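## Task

Take the pieces lying next to the board and set them down as follows: black king to E3, black queen to A4, black rook to D3, black pawn to C1, using the letters and digits printed along the board's edge. Every square not listed must finish with exactly what it started with. All pieces on the board must stand upright and lie wholly within their squares, and the result must hold by itself without the robot touching anything.

## Robot and tools

Robot: one Kinova Gen3 arm with seven revolute joints and a two-finger parallel gripper (pads up to 50 mm apart), plus a wrist camera. The base may be slightly tilted against the table.

Frame: the scene frame sits on the table top under the arm base; +z is up, and looking along +x, +y points left. Every per-joint list (in rows and in results) uses this order: waist (joint_1), shoulder (joint_2), upper arm roll (joint_3), elbow (joint_4), forearm roll (joint_5), wrist pitch (joint_6), wrist roll (joint_7). Stated joint ranges in rad: waist -6.283 to 6.283, shoulder -2.250 to 2.250, upper arm roll -6.283 to 6.283, elbow -2.580 to 2.580, forearm roll -6.283 to 6.283, wrist pitch -2.100 to 2.100, wrist roll -6.283 to 6.283 (true ends may differ by 0.013).

The row: a single arm, so each row is one flat list of 10 numbers, all in [-1, 1]: seven joint offsets, then gripper position, force_limit, speed. Optionally 7 more numbers in [0, 1] give per-joint stiffness scales (same joint order) that stay in force until changed. The joint numbers are offsets, not poses: relative to the joint angles at the start of the current action (not the previous row). Scale: 1.0 equals 0.9985 rad for the first four joints and 0.8765 rad for the last three. The gripper numbers are absolute settings: position +1 is fully open (50 mm), about -0.65 brings the pads together, -1 means close until stopped by an object. force_limit maps -1/0/+1 to about 20/102/185 N per pad (real force up to ~17% more). speed maps -1/0/+1 to 20/85/150 mm/s of gap change.

execute_actions(actions): a list of actions; each action is a table of up to 15 rows, one row per 1/30 s step; a shorter table repeats its last row to fill 15 steps. An empty list just reports state and images. For the first action, offsets count from the last angles reported in this scene. An action asking a joint to go more than 0.013 rad beyond its range is refused; if the first action is refused or any action is malformed, nothing in the call runs. A line "joint sent to its limit" means a joint was clipped at its real end.

move(target, speed, blocking): target is one row as above, but its offsets are measured from the Joint positions in this scene's last result that showed them. All joints travel so they finish together; the tool path is therefore curved. speed (rad/s, 0.01 to 2, default 0.5) caps the joint with the longest travel; the path lasts 0.5 to 10 s. It does not avoid obstacles. blocking=false returns after 0.5 s while motion continues; then use wait or stop before sending anything else. The result adds a "move:" line: end state (done, off_target, moving, held, fault), limits=held or limits=none, and the joint farthest from target.

wait(seconds 0 to 10) runs time with the last command held. stop brakes a running move (fingers keep going). zoom_image(camera, region=[x0,y0,x1,y1] pixels, at most 504 by 504) enlarges part of cam_head_left, cam_head_right or cam_wrist. read_manual(section="licences") only returns licence text. finished_scene(scene) ends scene 1 or 2 irreversibly and reports success.

Motion limits: per step, each joint's target stays within 0.304 rad (first four) or 0.266 rad (last three) of its measured angle (smaller leads apply when stiffness is set), and targets are pulled back if they would put the gripper over 70 mm from where it is. Big moves may need several actions and may end short. "Joint targets" in a result shows current drive targets; "joint command not followed" means the clearance check altered targets.

Results also give Joint positions and Joint velocities (rad, rad/s), and gripper object_status: 0 moving, 1 stopped while opening, 2 stopped while closing (an object held), 3 reached the requested position or pads met (likely nothing held). position_measured is in counts; opening in mm is about (250 - position_measured) x 0.202. Any new position value resets status to 0; force_limit or speed changes only apply after the position changes by 0.01 or more. After a grip at force_limit -1 status remains 2 even if the piece slips out. Turning only the wrist roll moves the pad centre around a 25 mm circle.

Cameras: cam_head_left and cam_head_right are fixed, 672x504, with the given calibration (may be off by a few degrees and millimetres); cam_wrist is 672x504 but its pose is not supplied.

Avoid: contact torque reaching the load limits (48 N m for the first four joints, 30.2 for the rest) triggers a 10 s stop; motor heat warns at 60 °C and faults at 75 °C, so do not hold loads needlessly. Fast contacts and targets far past contact press hard. Pieces may be tugged briefly while held. Never knock pieces over, drop them, disturb other squares, or push anything off the table. The robot holds its last command while you think.

Each tool is called after ">>>" as name([rows], argument=value, ...), one row to a line, values as JSON.

## Session

>>> execute_actions(actions=[])

Scene clock: 0.00 s.
position_measured=3 object_status=3
Joint names: [waist, shoulder, upper arm roll, elbow, forearm roll, wrist pitch, wrist roll]
Joint positions: [-0.726  0.708  0.392  1.42   0.64   0.81   0.817]
Joint velocities: [ 0.     0.001  0.     0.002  0.     0.001 -0.001]
Motor temperatures (°C, as the motors report them): [33 33 30 29 33 42 38]
Joint targets: [-0.726 0.708 0.392 1.420 0.640 0.810 0.817]
Joint stiffness scale: [1. 1. 1. 1. 1. 1. 1.]

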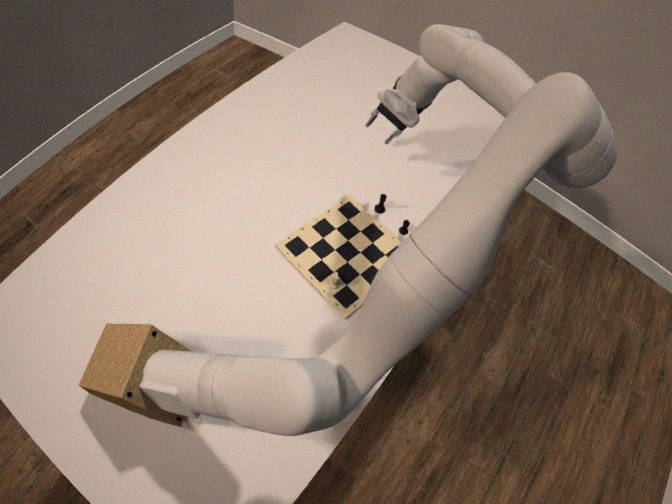

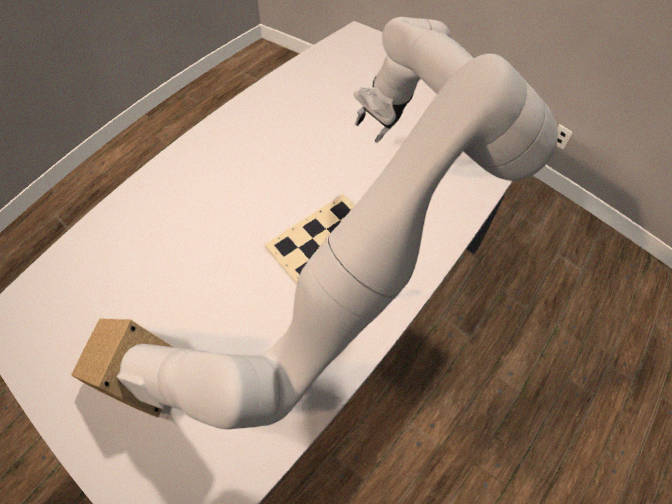

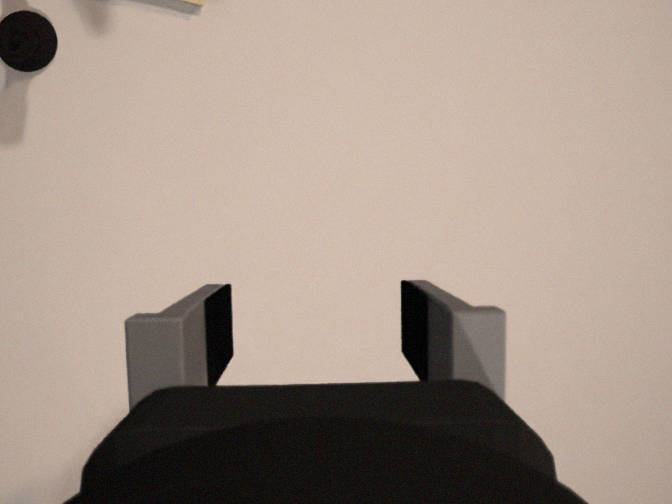

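>>> zoom_image(camera="cam_head_left", region=[260, 60, 460, 330])

>>> zoom_image(camera="cam_head_left", region=[60, 300, 360, 460])

>>> zoom_image(camera="cam_head_right", region=[60, 300, 360, 460])

Region (260, 60, 460, 330) of cam_head_left's 672x504 image, scaled by 1.867, with more detail than that image has; it fills the left 373 columns of this view, and the rest is white.

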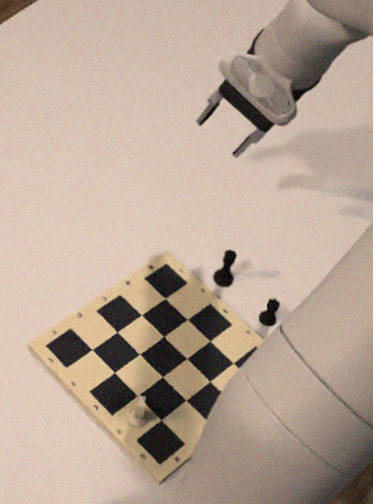

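Region (60, 300, 360, 460) of cam_head_left's 672x504 image, scaled by 1.680, with more detail than that image has; it fills the top 269 rows of this view, and the rest is white.

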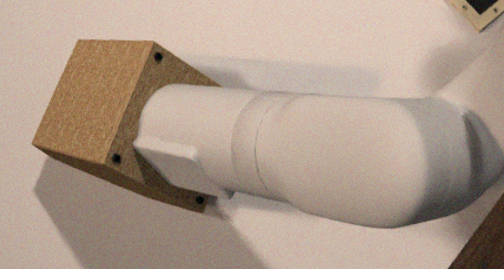

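Region (60, 300, 360, 460) of cam_head_right's 672x504 image, scaled by 1.680, with more detail than that image has; it fills the top 269 rows of this view, and the rest is white.

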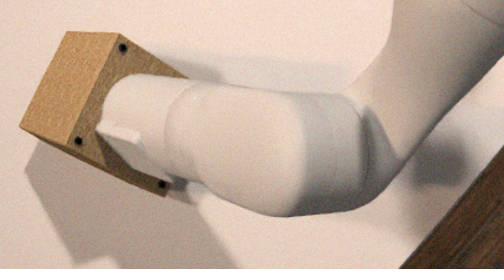

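>>> zoom_image(camera="cam_head_left", region=[350, 10, 630, 220])

>>> zoom_image(camera="cam_head_right", region=[330, 0, 610, 210])

Region (350, 10, 630, 220) of cam_head_left's 672x504 image, scaled by 1.800, with more detail than that image has; it fills the top 378 rows of this view, and the rest is white.

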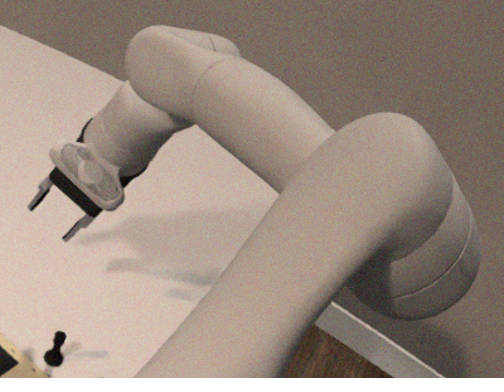

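Region (330, 0, 610, 210) of cam_head_right's 672x504 image, scaled by 1.800, with more detail than that image has; it fills the top 378 rows of this view, and the rest is white.

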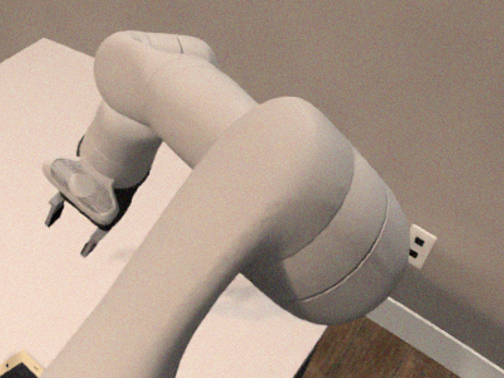

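>>> move(target=[-0.0747, 0.0125, -0.3926, -0.2342, 0.2551, 1.0, -0.4013, 1, -0.5, 0], speed=0.6)

Scene clock: 43.70 s.
position_measured=3 object_status=3
Joint names: [waist, shoulder, upper arm roll, elbow, forearm roll, wrist pitch, wrist roll]
Joint positions: [-0.798  0.718  0.005  1.189  0.856  1.68   0.475]
Joint velocities: [-0.001  0.001 -0.     0.002 -0.    -0.     0.   ]
Motor temperatures (°C, as the motors report them): [34 34 30 29 33 42 38]
Joint targets: [-0.801 0.720 0.000 1.186 0.864 1.687 0.466]
Joint stiffness scale: [1. 1. 1. 1. 1. 1. 1.]
move: done; limits=none; farthest joint: the wrist roll, 0.010 radians from its target (0.352 radians at the start)

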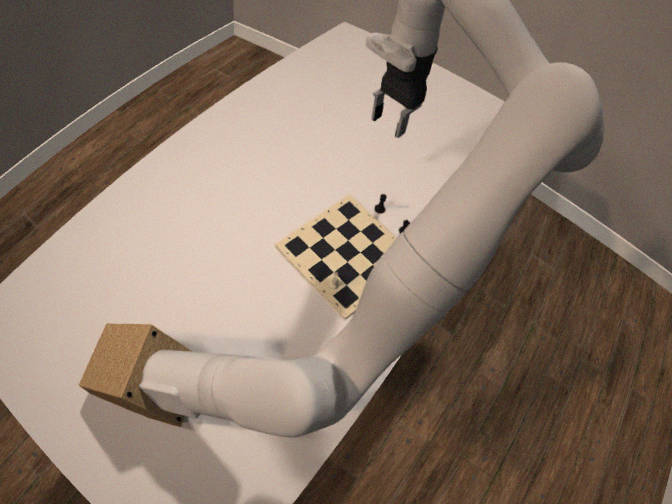

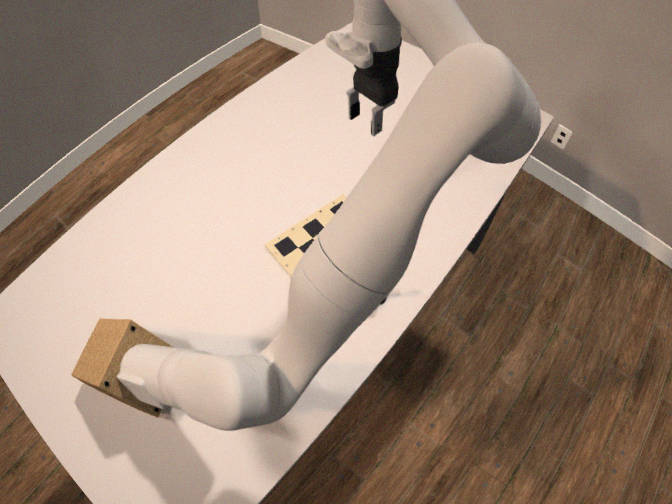

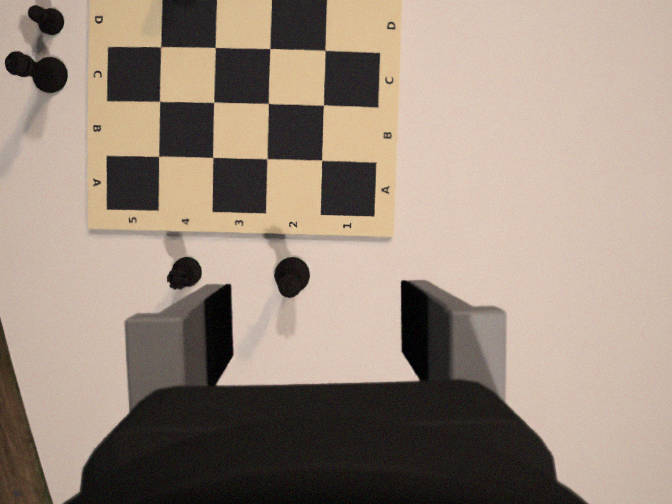

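>>> zoom_image(camera="cam_wrist", region=[100, 200, 520, 420])

>>> zoom_image(camera="cam_wrist", region=[0, 0, 240, 180])

>>> zoom_image(camera="cam_wrist", region=[150, 200, 330, 320])

Region (100, 200, 520, 420) of cam_wrist's 672x504 image, scaled by 1.200; it fills the top 264 rows of this view, and the rest is white.

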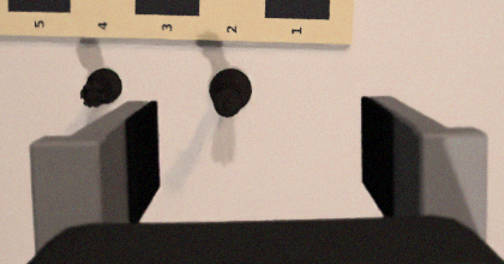

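Region (0, 0, 240, 180) of cam_wrist's 672x504 image, scaled by 2.100; it fills the top 378 rows of this view, and the rest is white.

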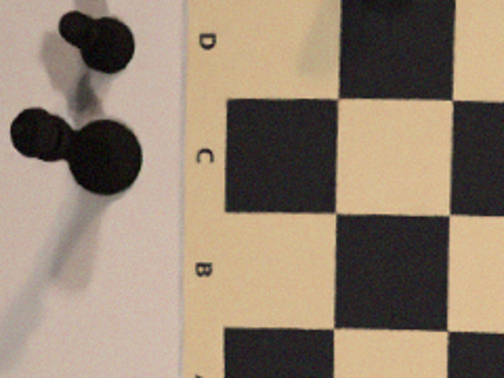

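Region (150, 200, 330, 320) of cam_wrist's 672x504 image, scaled by 2.800.

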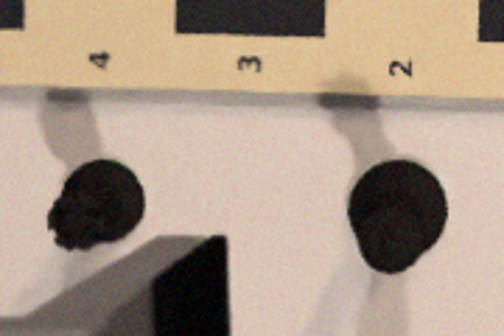

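>>> move(target=[0.3462, -0.4343, -0.009, 0.8249, 0.1336, -0.4885, -0.1945, 1, -0.5, 0], speed=0.6)

Scene clock: 63.07 s.
position_measured=3 object_status=3
Joint names: [waist, shoulder, upper arm roll, elbow, forearm roll, wrist pitch, wrist roll]
Joint positions: [-0.455  0.287  0.     2.01   0.966  1.258  0.314]
Joint velocities: [-0.001 -0.003 -0.    -0.002  0.     0.    -0.   ]
Motor temperatures (°C, as the motors report them): [34 34 30 29 33 42 38]
Joint targets: [-0.452 0.284 -0.004 2.012 0.973 1.252 0.305]
Joint stiffness scale: [1. 1. 1. 1. 1. 1. 1.]
move: done; limits=none; farthest joint: the wrist roll, 0.010 radians from its target (0.171 radians at the start)

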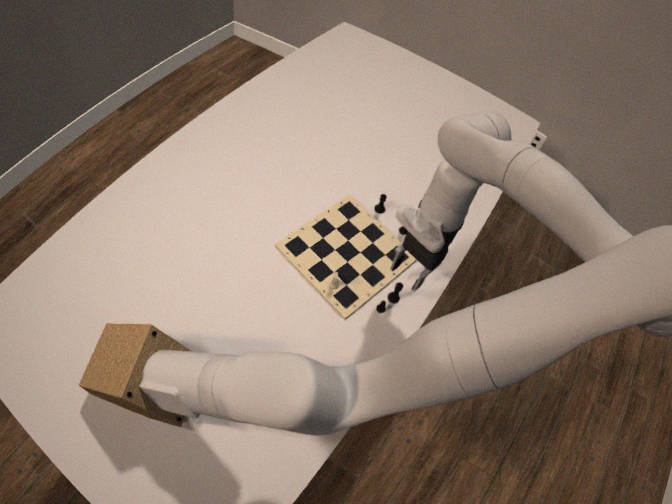

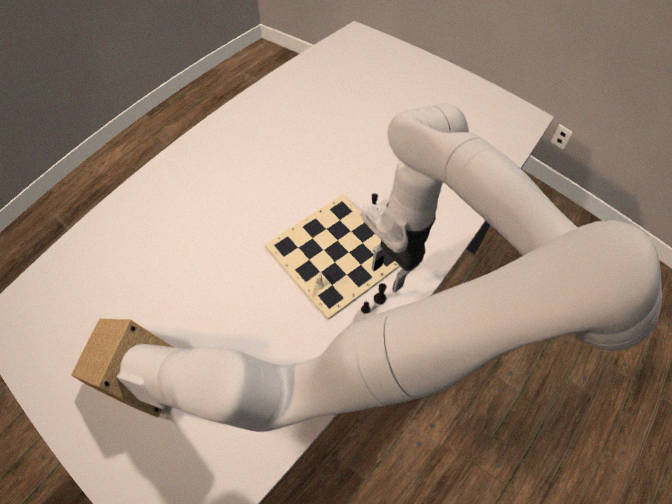

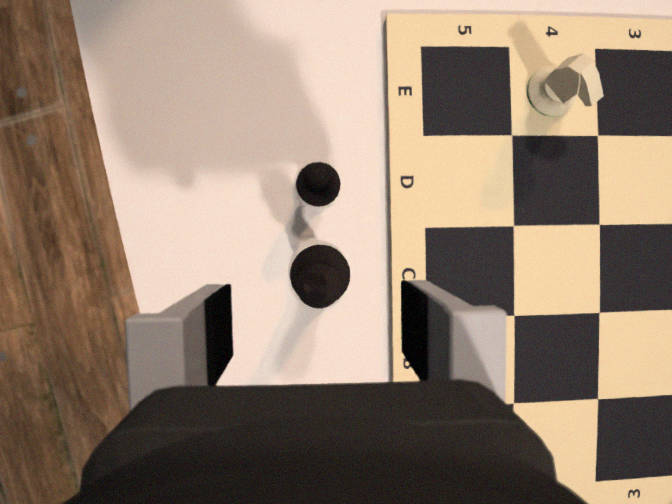

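>>> zoom_image(camera="cam_head_left", region=[350, 180, 450, 320])

>>> zoom_image(camera="cam_wrist", region=[260, 140, 400, 330])

Region (350, 180, 450, 320) of cam_head_left's 672x504 image, scaled by 3.600, with more detail than that image has; it fills the left 360 columns of this view, and the rest is white.

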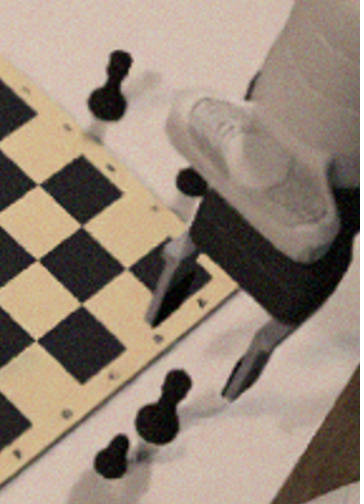

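Region (260, 140, 400, 330) of cam_wrist's 672x504 image, scaled by 2.653; it fills the left 371 columns of this view, and the rest is white.

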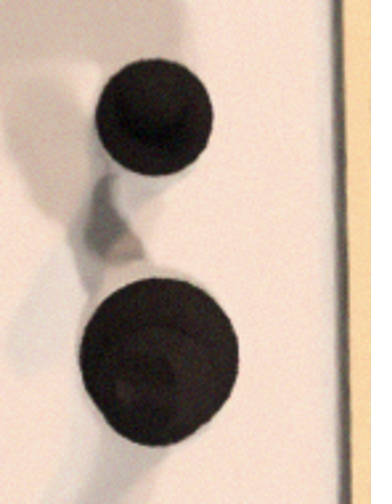

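>>> move(target=[0.1133, 0.0596, 0, 0.0744, 0.1273, -0.1592, -0.0939, 1, -0.5, 0], speed=0.2)

Scene clock: 69.67 s.
position_measured=3 object_status=3
Joint names: [waist, shoulder, upper arm roll, elbow, forearm roll, wrist pitch, wrist roll]
Joint positions: [-0.346  0.344  0.     2.081  1.07   1.126  0.241]
Joint velocities: [ 0.003  0.002  0.     0.     0.    -0.001  0.   ]
Motor temperatures (°C, as the motors report them): [34 34 30 29 33 42 38]
Joint targets: [-0.342 0.346 0.000 2.084 1.077 1.119 0.232]
Joint stiffness scale: [1. 1. 1. 1. 1. 1. 1.]
move: done; limits=none; farthest joint: the wrist roll, 0.010 radians from its target (0.082 radians at the start)

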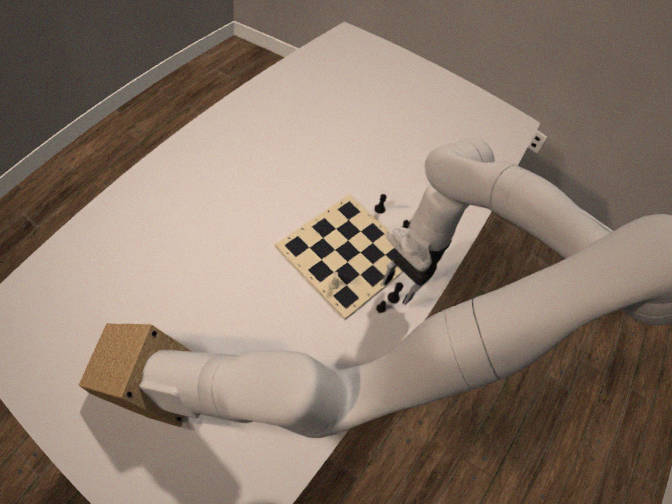

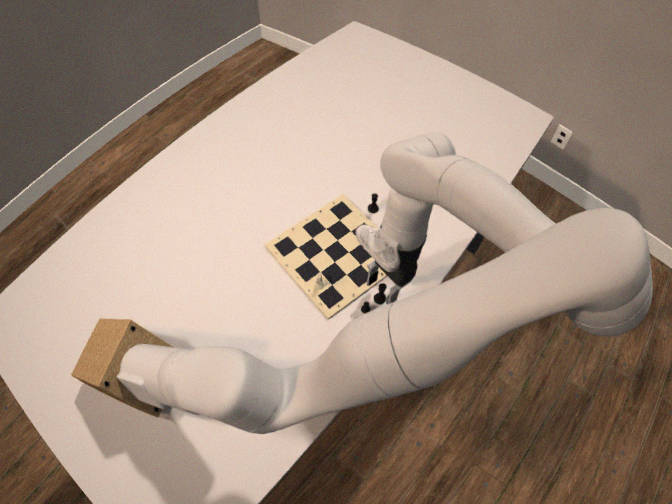

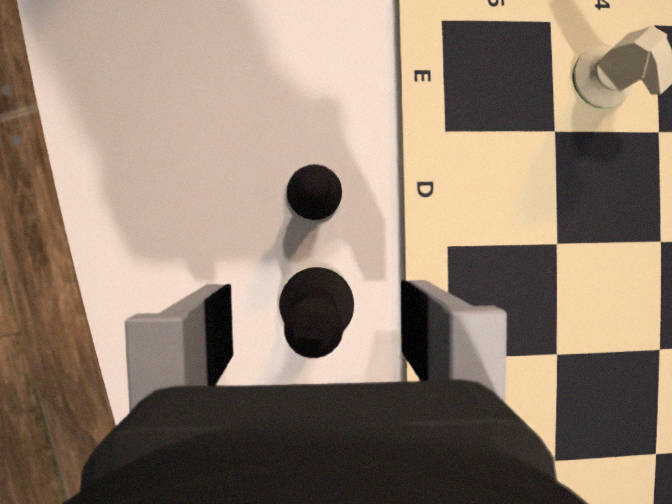

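>>> zoom_image(camera="cam_wrist", region=[260, 250, 380, 370])

>>> zoom_image(camera="cam_head_right", region=[340, 180, 420, 320])

Region (260, 250, 380, 370) of cam_wrist's 672x504 image, scaled by 4.200.

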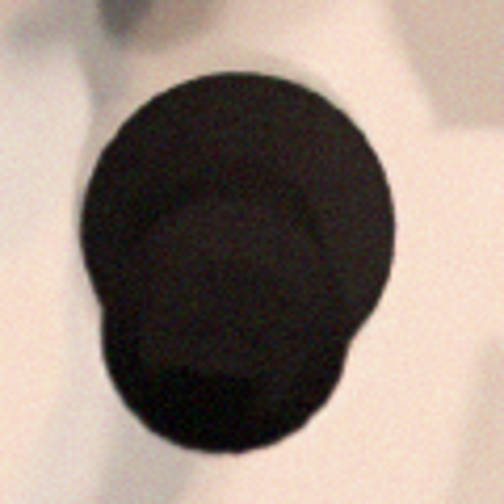

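Region (340, 180, 420, 320) of cam_head_right's 672x504 image, scaled by 3.600, with more detail than that image has; it fills the left 288 columns of this view, and the rest is white.

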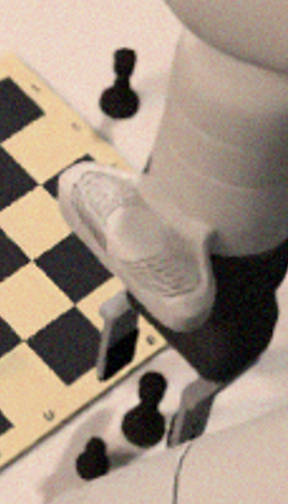

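>>> zoom_image(camera="cam_head_left", region=[362, 185, 412, 225])

>>> zoom_image(camera="cam_head_left", region=[372, 275, 422, 315])

Region (362, 185, 412, 225) of cam_head_left's 672x504 image, scaled by 10.080, with more detail than that image has; it fills the top 403 rows of this view, and the rest is white.

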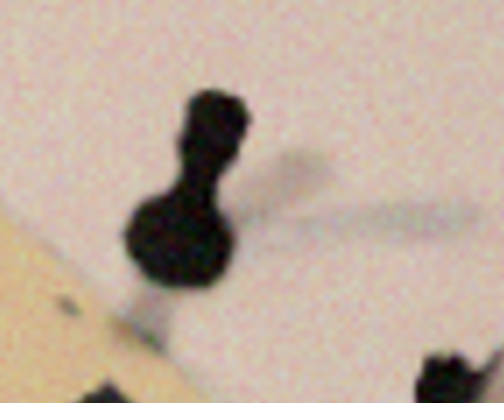

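Region (372, 275, 422, 315) of cam_head_left's 672x504 image, scaled by 10.080, with more detail than that image has; it fills the top 403 rows of this view, and the rest is white.

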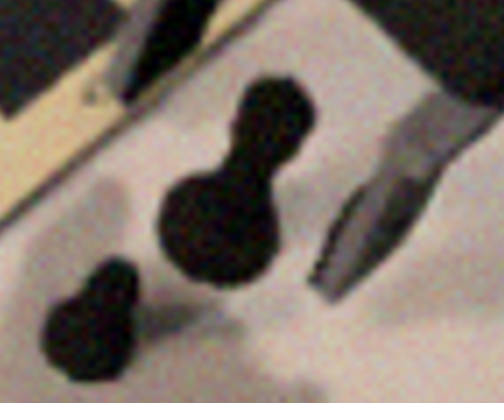

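>>> move(target=[0.0322, 0.017, 0, 0.0128, 0.0404, -0.0397, -0.0268, 0.3, -0.4, 0], speed=0.1)

>>> execute_actions([
  [[0,0,0,0,0,0,0,-1,-0.4,-0.3]],
])

Scene clock: 75.77 s.
position_measured=107 object_status=3
Joint names: [waist, shoulder, upper arm roll, elbow, forearm roll, wrist pitch, wrist roll]
Joint positions: [-0.317  0.358  0.     2.091  1.098  1.098  0.227]
Joint velocities: [ 0.002  0.     0.    -0.001  0.     0.001  0.   ]
Motor temperatures (°C, as the motors report them): [34 34 30 29 33 42 38]
Joint targets: [-0.313 0.361 0.000 2.094 1.105 1.091 0.218]
Joint stiffness scale: [1. 1. 1. 1. 1. 1. 1.]
move: done; limits=none; farthest joint: the wrist roll, 0.010 radians from its target (0.024 radians at the start)

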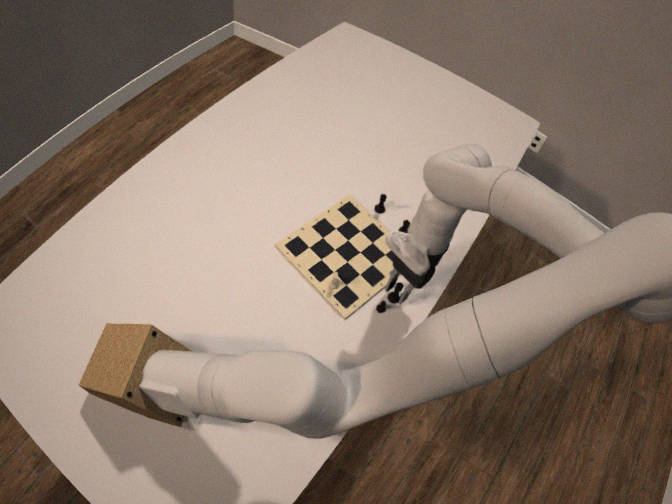

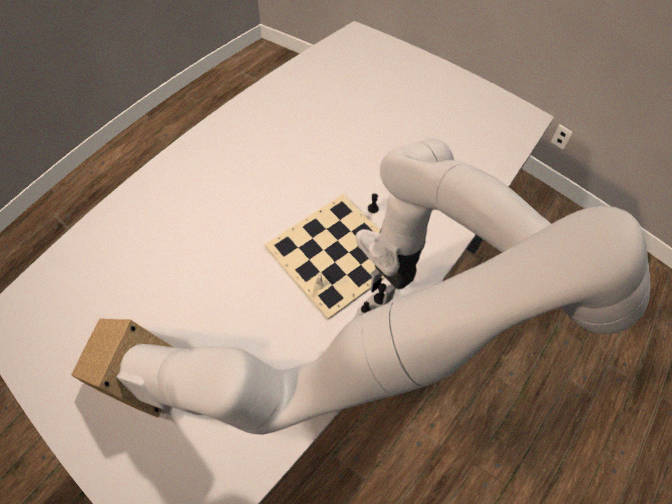

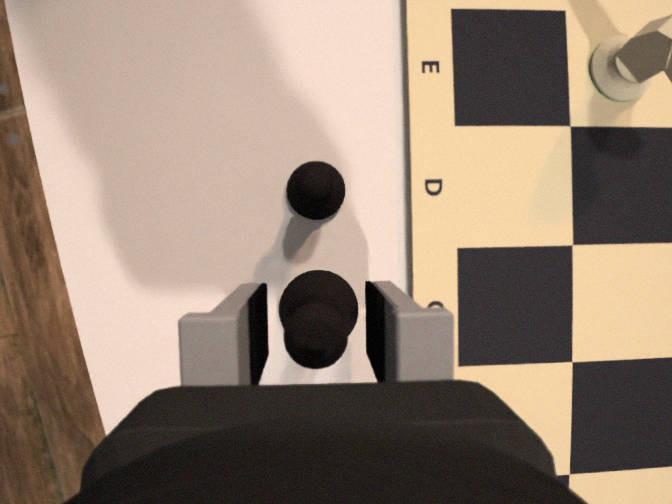

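Scene clock: 76.27 s.
position_measured=190 object_status=2
Joint names: [waist, shoulder, upper arm roll, elbow, forearm roll, wrist pitch, wrist roll]
Joint positions: [-0.317  0.358  0.     2.091  1.098  1.098  0.227]
Joint velocities: [-0.001 -0.     0.    -0.001 -0.     0.     0.   ]
Motor temperatures (°C, as the motors report them): [34 34 30 29 33 42 38]
Joint targets: [-0.317 0.358 0.000 2.091 1.098 1.098 0.227]
Joint stiffness scale: [1. 1. 1. 1. 1. 1. 1.]

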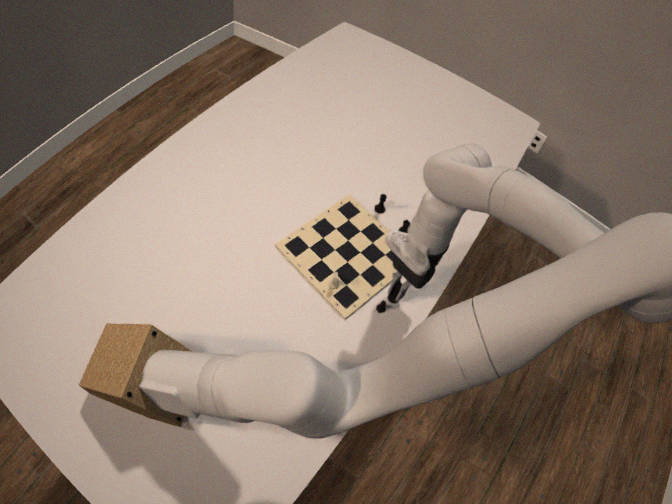

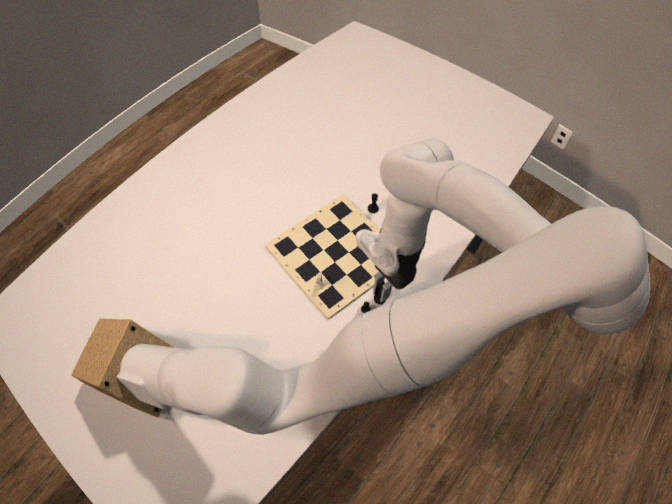

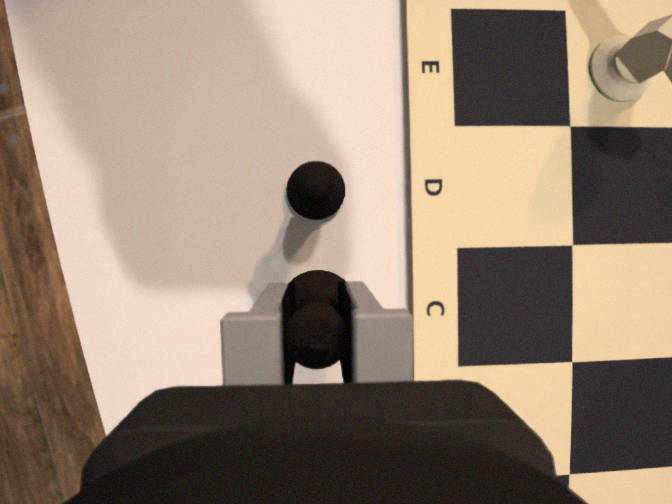

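>>> move(target=[-0.1636, -0.0827, 0, -0.0737, -0.1725, 0.2057, 0.0961, -1, -0.4, -0.3], speed=0.3)

>>> move(target=[-0.25, 0.334, 0, 0.0343, -0.0754, -0.1181, -0.4696, -1, -0.4, -0.3], speed=0.5)

Scene clock: 81.07 s.
position_measured=190 object_status=2
Joint names: [waist, shoulder, upper arm roll, elbow, forearm roll, wrist pitch, wrist roll]
Joint positions: [-0.477  0.278  0.     2.02   0.954  1.271  0.302]
Joint velocities: [-0.003 -0.001  0.    -0.001 -0.     0.001 -0.   ]
Motor temperatures (°C, as the motors report them): [34 34 30 29 33 42 38]
Joint targets: [-0.480 0.276 0.000 2.017 0.947 1.278 0.311]
Joint stiffness scale: [1. 1. 1. 1. 1. 1. 1.]
move: done; limits=none; farthest joint: the wrist roll, 0.009 radians from its target (0.084 radians at the start)

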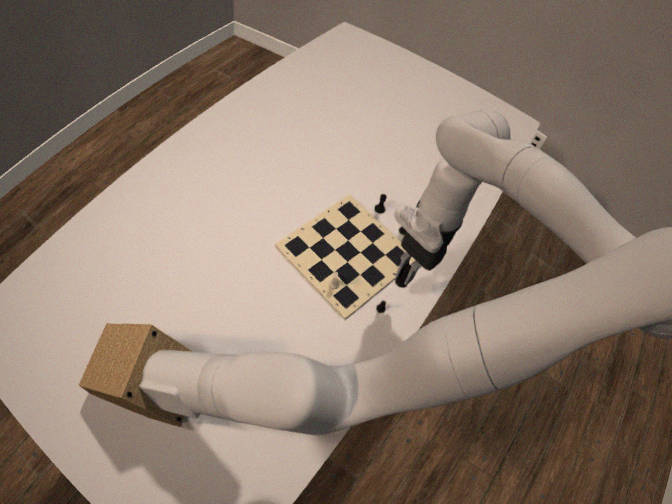

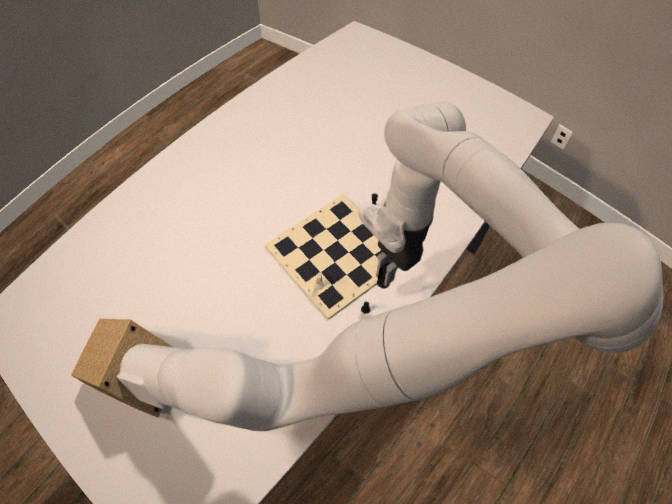

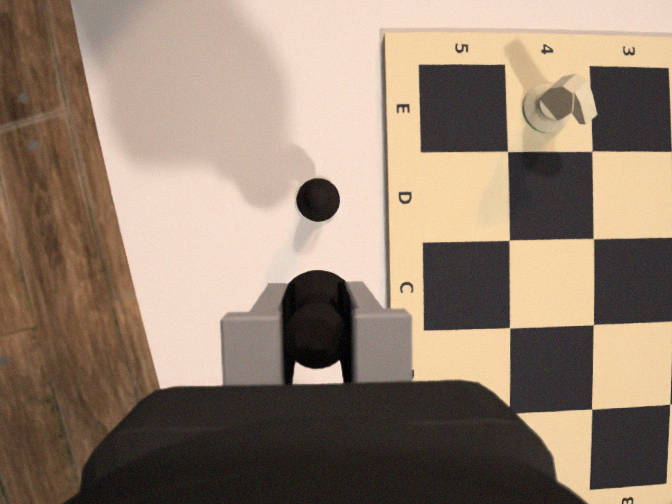

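Scene clock: 82.53 s.
position_measured=190 object_status=2
Joint names: [waist, shoulder, upper arm roll, elbow, forearm roll, wrist pitch, wrist roll]
Joint positions: [-0.723  0.609  0.     2.052  0.895  1.174 -0.1  ]
Joint velocities: [-0.001  0.002  0.    -0.    -0.    -0.    -0.001]
Motor temperatures (°C, as the motors report them): [34 34 30 29 33 42 38]
Joint targets: [-0.726 0.612 0.000 2.054 0.888 1.168 -0.110]
Joint stiffness scale: [1. 1. 1. 1. 1. 1. 1.]
move: done; limits=none; farthest joint: the wrist roll, 0.009 radians from its target (0.412 radians at the start)

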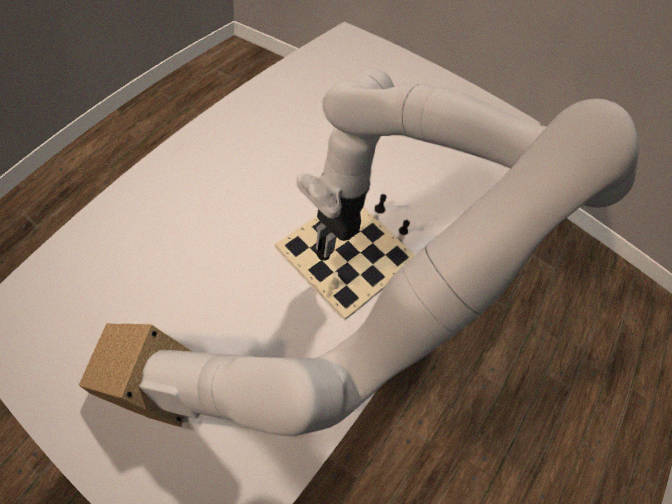

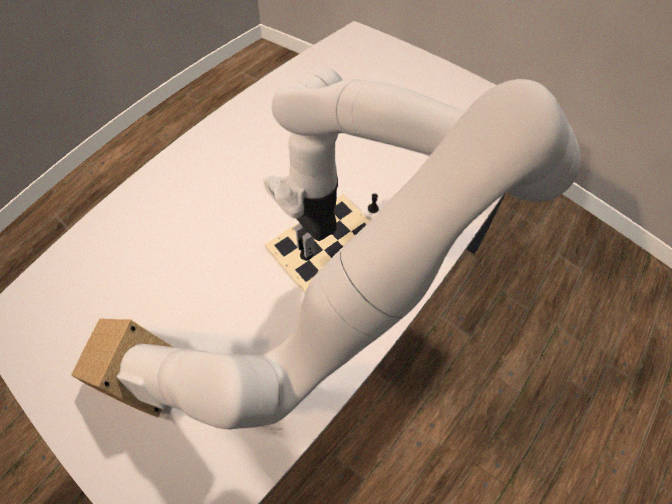

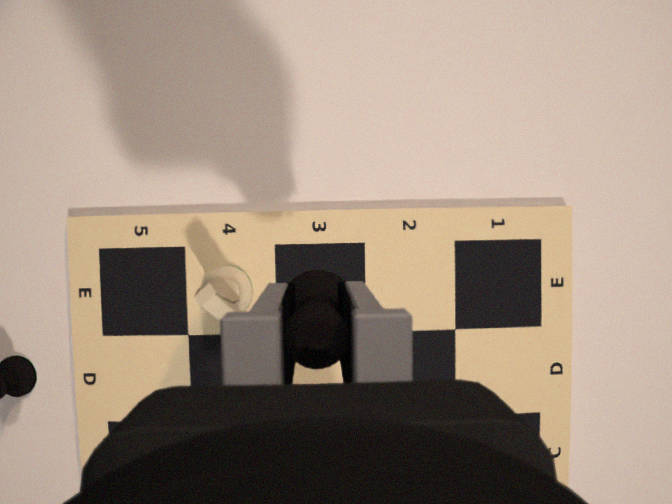

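>>> move(target=[0.12, 0.0799, 0, 0.0693, 0.1827, -0.1436, -0.1274, -1, -0.4, -0.3], speed=0.2)

Scene clock: 86.13 s.
position_measured=190 object_status=2
Joint names: [waist, shoulder, upper arm roll, elbow, forearm roll, wrist pitch, wrist roll]
Joint positions: [-0.607  0.687  0.     2.118  1.048  1.055 -0.202]
Joint velocities: [ 0.001  0.001 -0.    -0.001  0.    -0.002  0.   ]
Motor temperatures (°C, as the motors report them): [34 34 30 29 33 42 38]
Joint targets: [-0.603 0.689 0.000 2.121 1.055 1.048 -0.212]
Joint stiffness scale: [1. 1. 1. 1. 1. 1. 1.]
move: done; limits=none; farthest joint: the wrist roll, 0.009 radians from its target (0.111 radians at the start)

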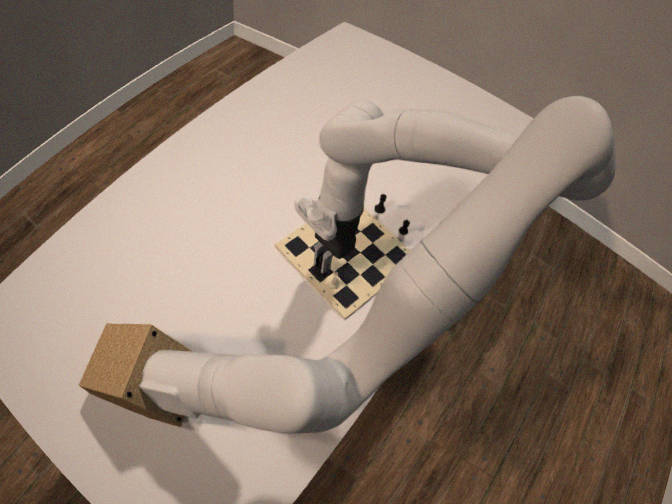

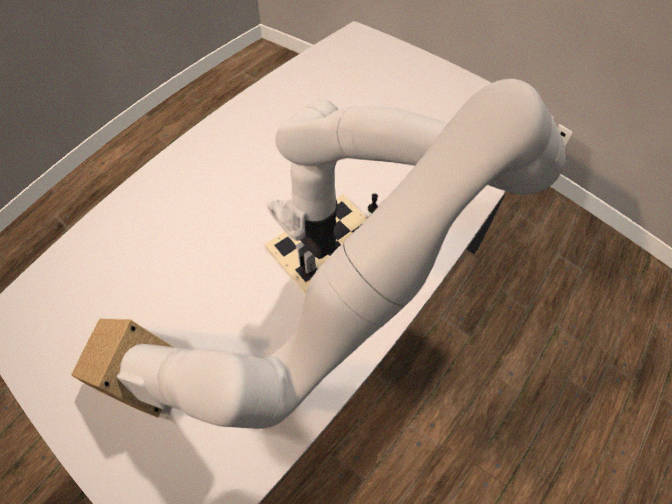

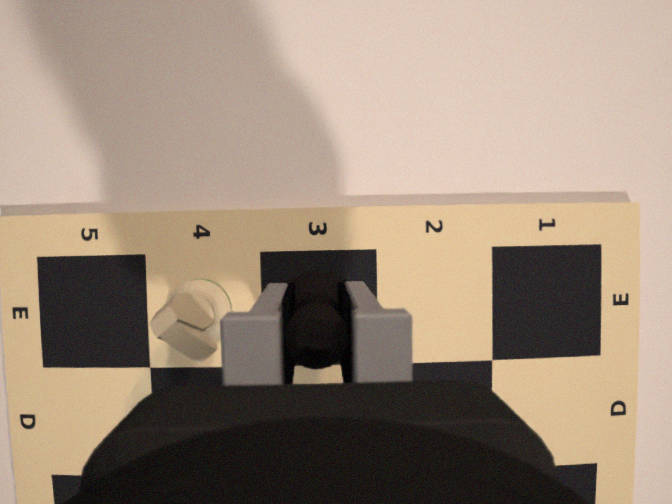

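>>> move(target=[0.0098, 0.0064, 0, 0.006, 0.0172, -0.0148, -0.0165, -1, -0.4, -0.3], speed=0.03)

Scene clock: 87.57 s.
position_measured=190 object_status=2
Joint names: [waist, shoulder, upper arm roll, elbow, forearm roll, wrist pitch, wrist roll]
Joint positions: [-0.6    0.69   0.     2.121  1.055  1.049 -0.207]
Joint velocities: [-0.001  0.     0.    -0.001 -0.     0.002  0.   ]
Motor temperatures (°C, as the motors report them): [34 34 30 29 33 42 38]
Joint targets: [-0.597 0.693 0.000 2.124 1.063 1.042 -0.217]
Joint stiffness scale: [1. 1. 1. 1. 1. 1. 1.]
move: done; limits=none; farthest joint: the wrist roll, 0.009 radians from its target (0.014 radians at the start)

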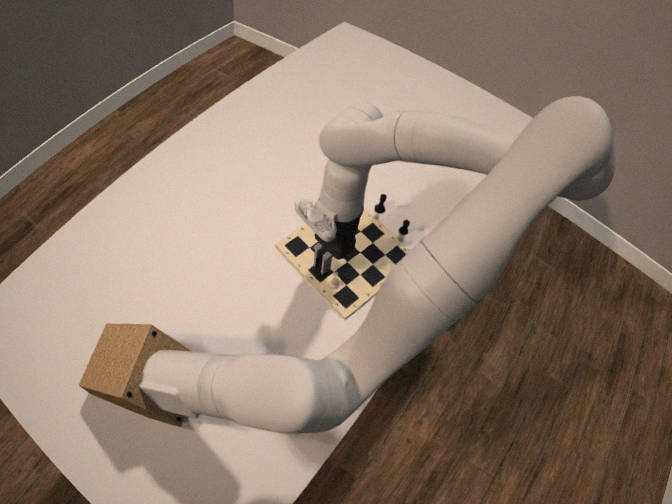

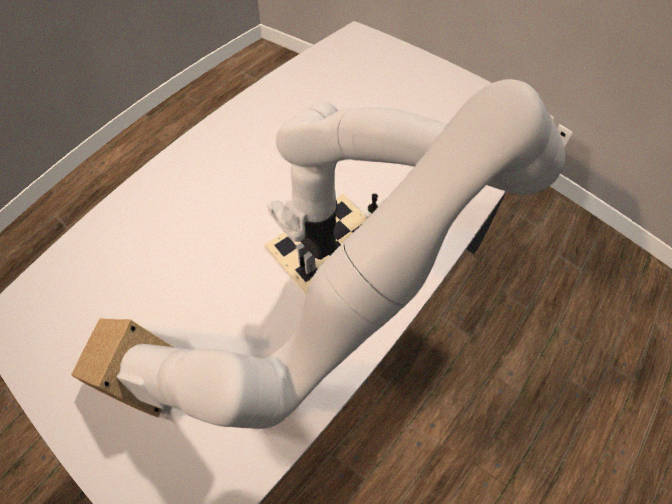

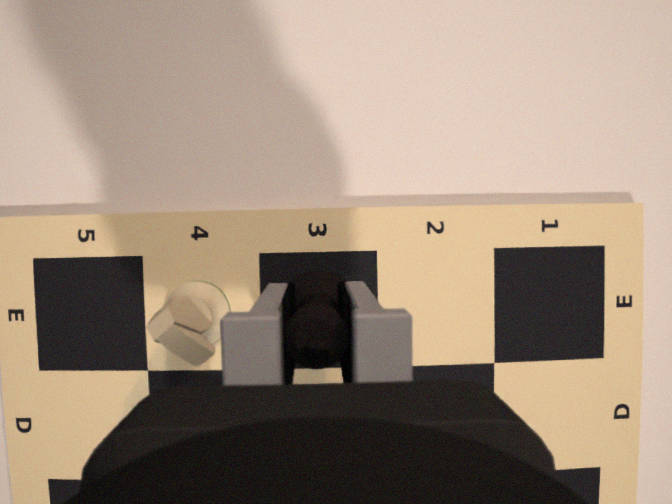

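No contact yet at Z≈.261; another 2 mm.

>>> move(target=[0.0075, 0.0055, 0, 0.005, 0.0145, -0.0125, -0.015, -1, -0.4, -0.3], speed=0.03)

Scene clock: 88.70 s.
position_measured=190 object_status=2
Joint names: [waist, shoulder, upper arm roll, elbow, forearm roll, wrist pitch, wrist roll]
Joint positions: [-0.6    0.69   0.     2.122  1.058  1.048 -0.211]
Joint velocities: [-0.     0.     0.    -0.001  0.     0.001 -0.001]
Motor temperatures (°C, as the motors report them): [34 34 30 29 33 42 38]
Joint targets: [-0.593 0.696 0.000 2.126 1.068 1.038 -0.221]
Joint stiffness scale: [1. 1. 1. 1. 1. 1. 1.]
move: done; limits=none; farthest joint: the forearm roll, 0.010 radians from its target (0.012 radians at the start)

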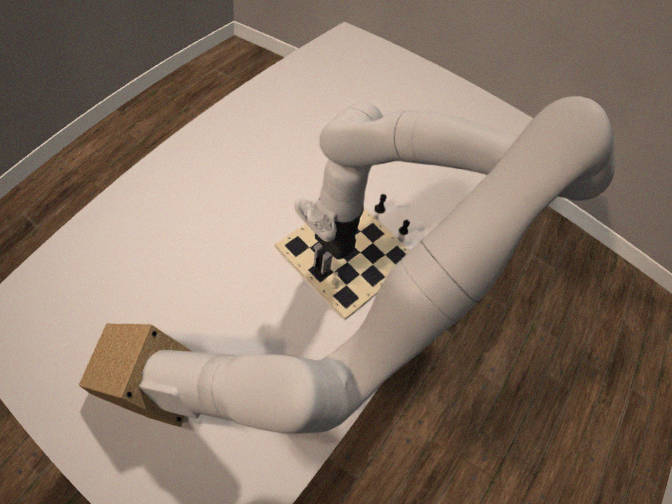

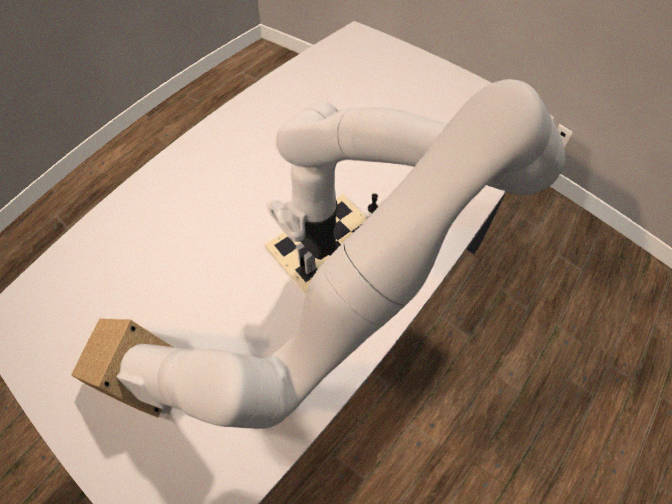

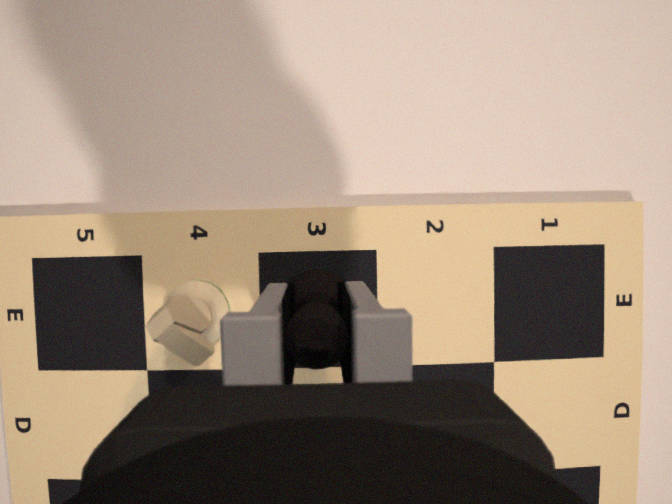

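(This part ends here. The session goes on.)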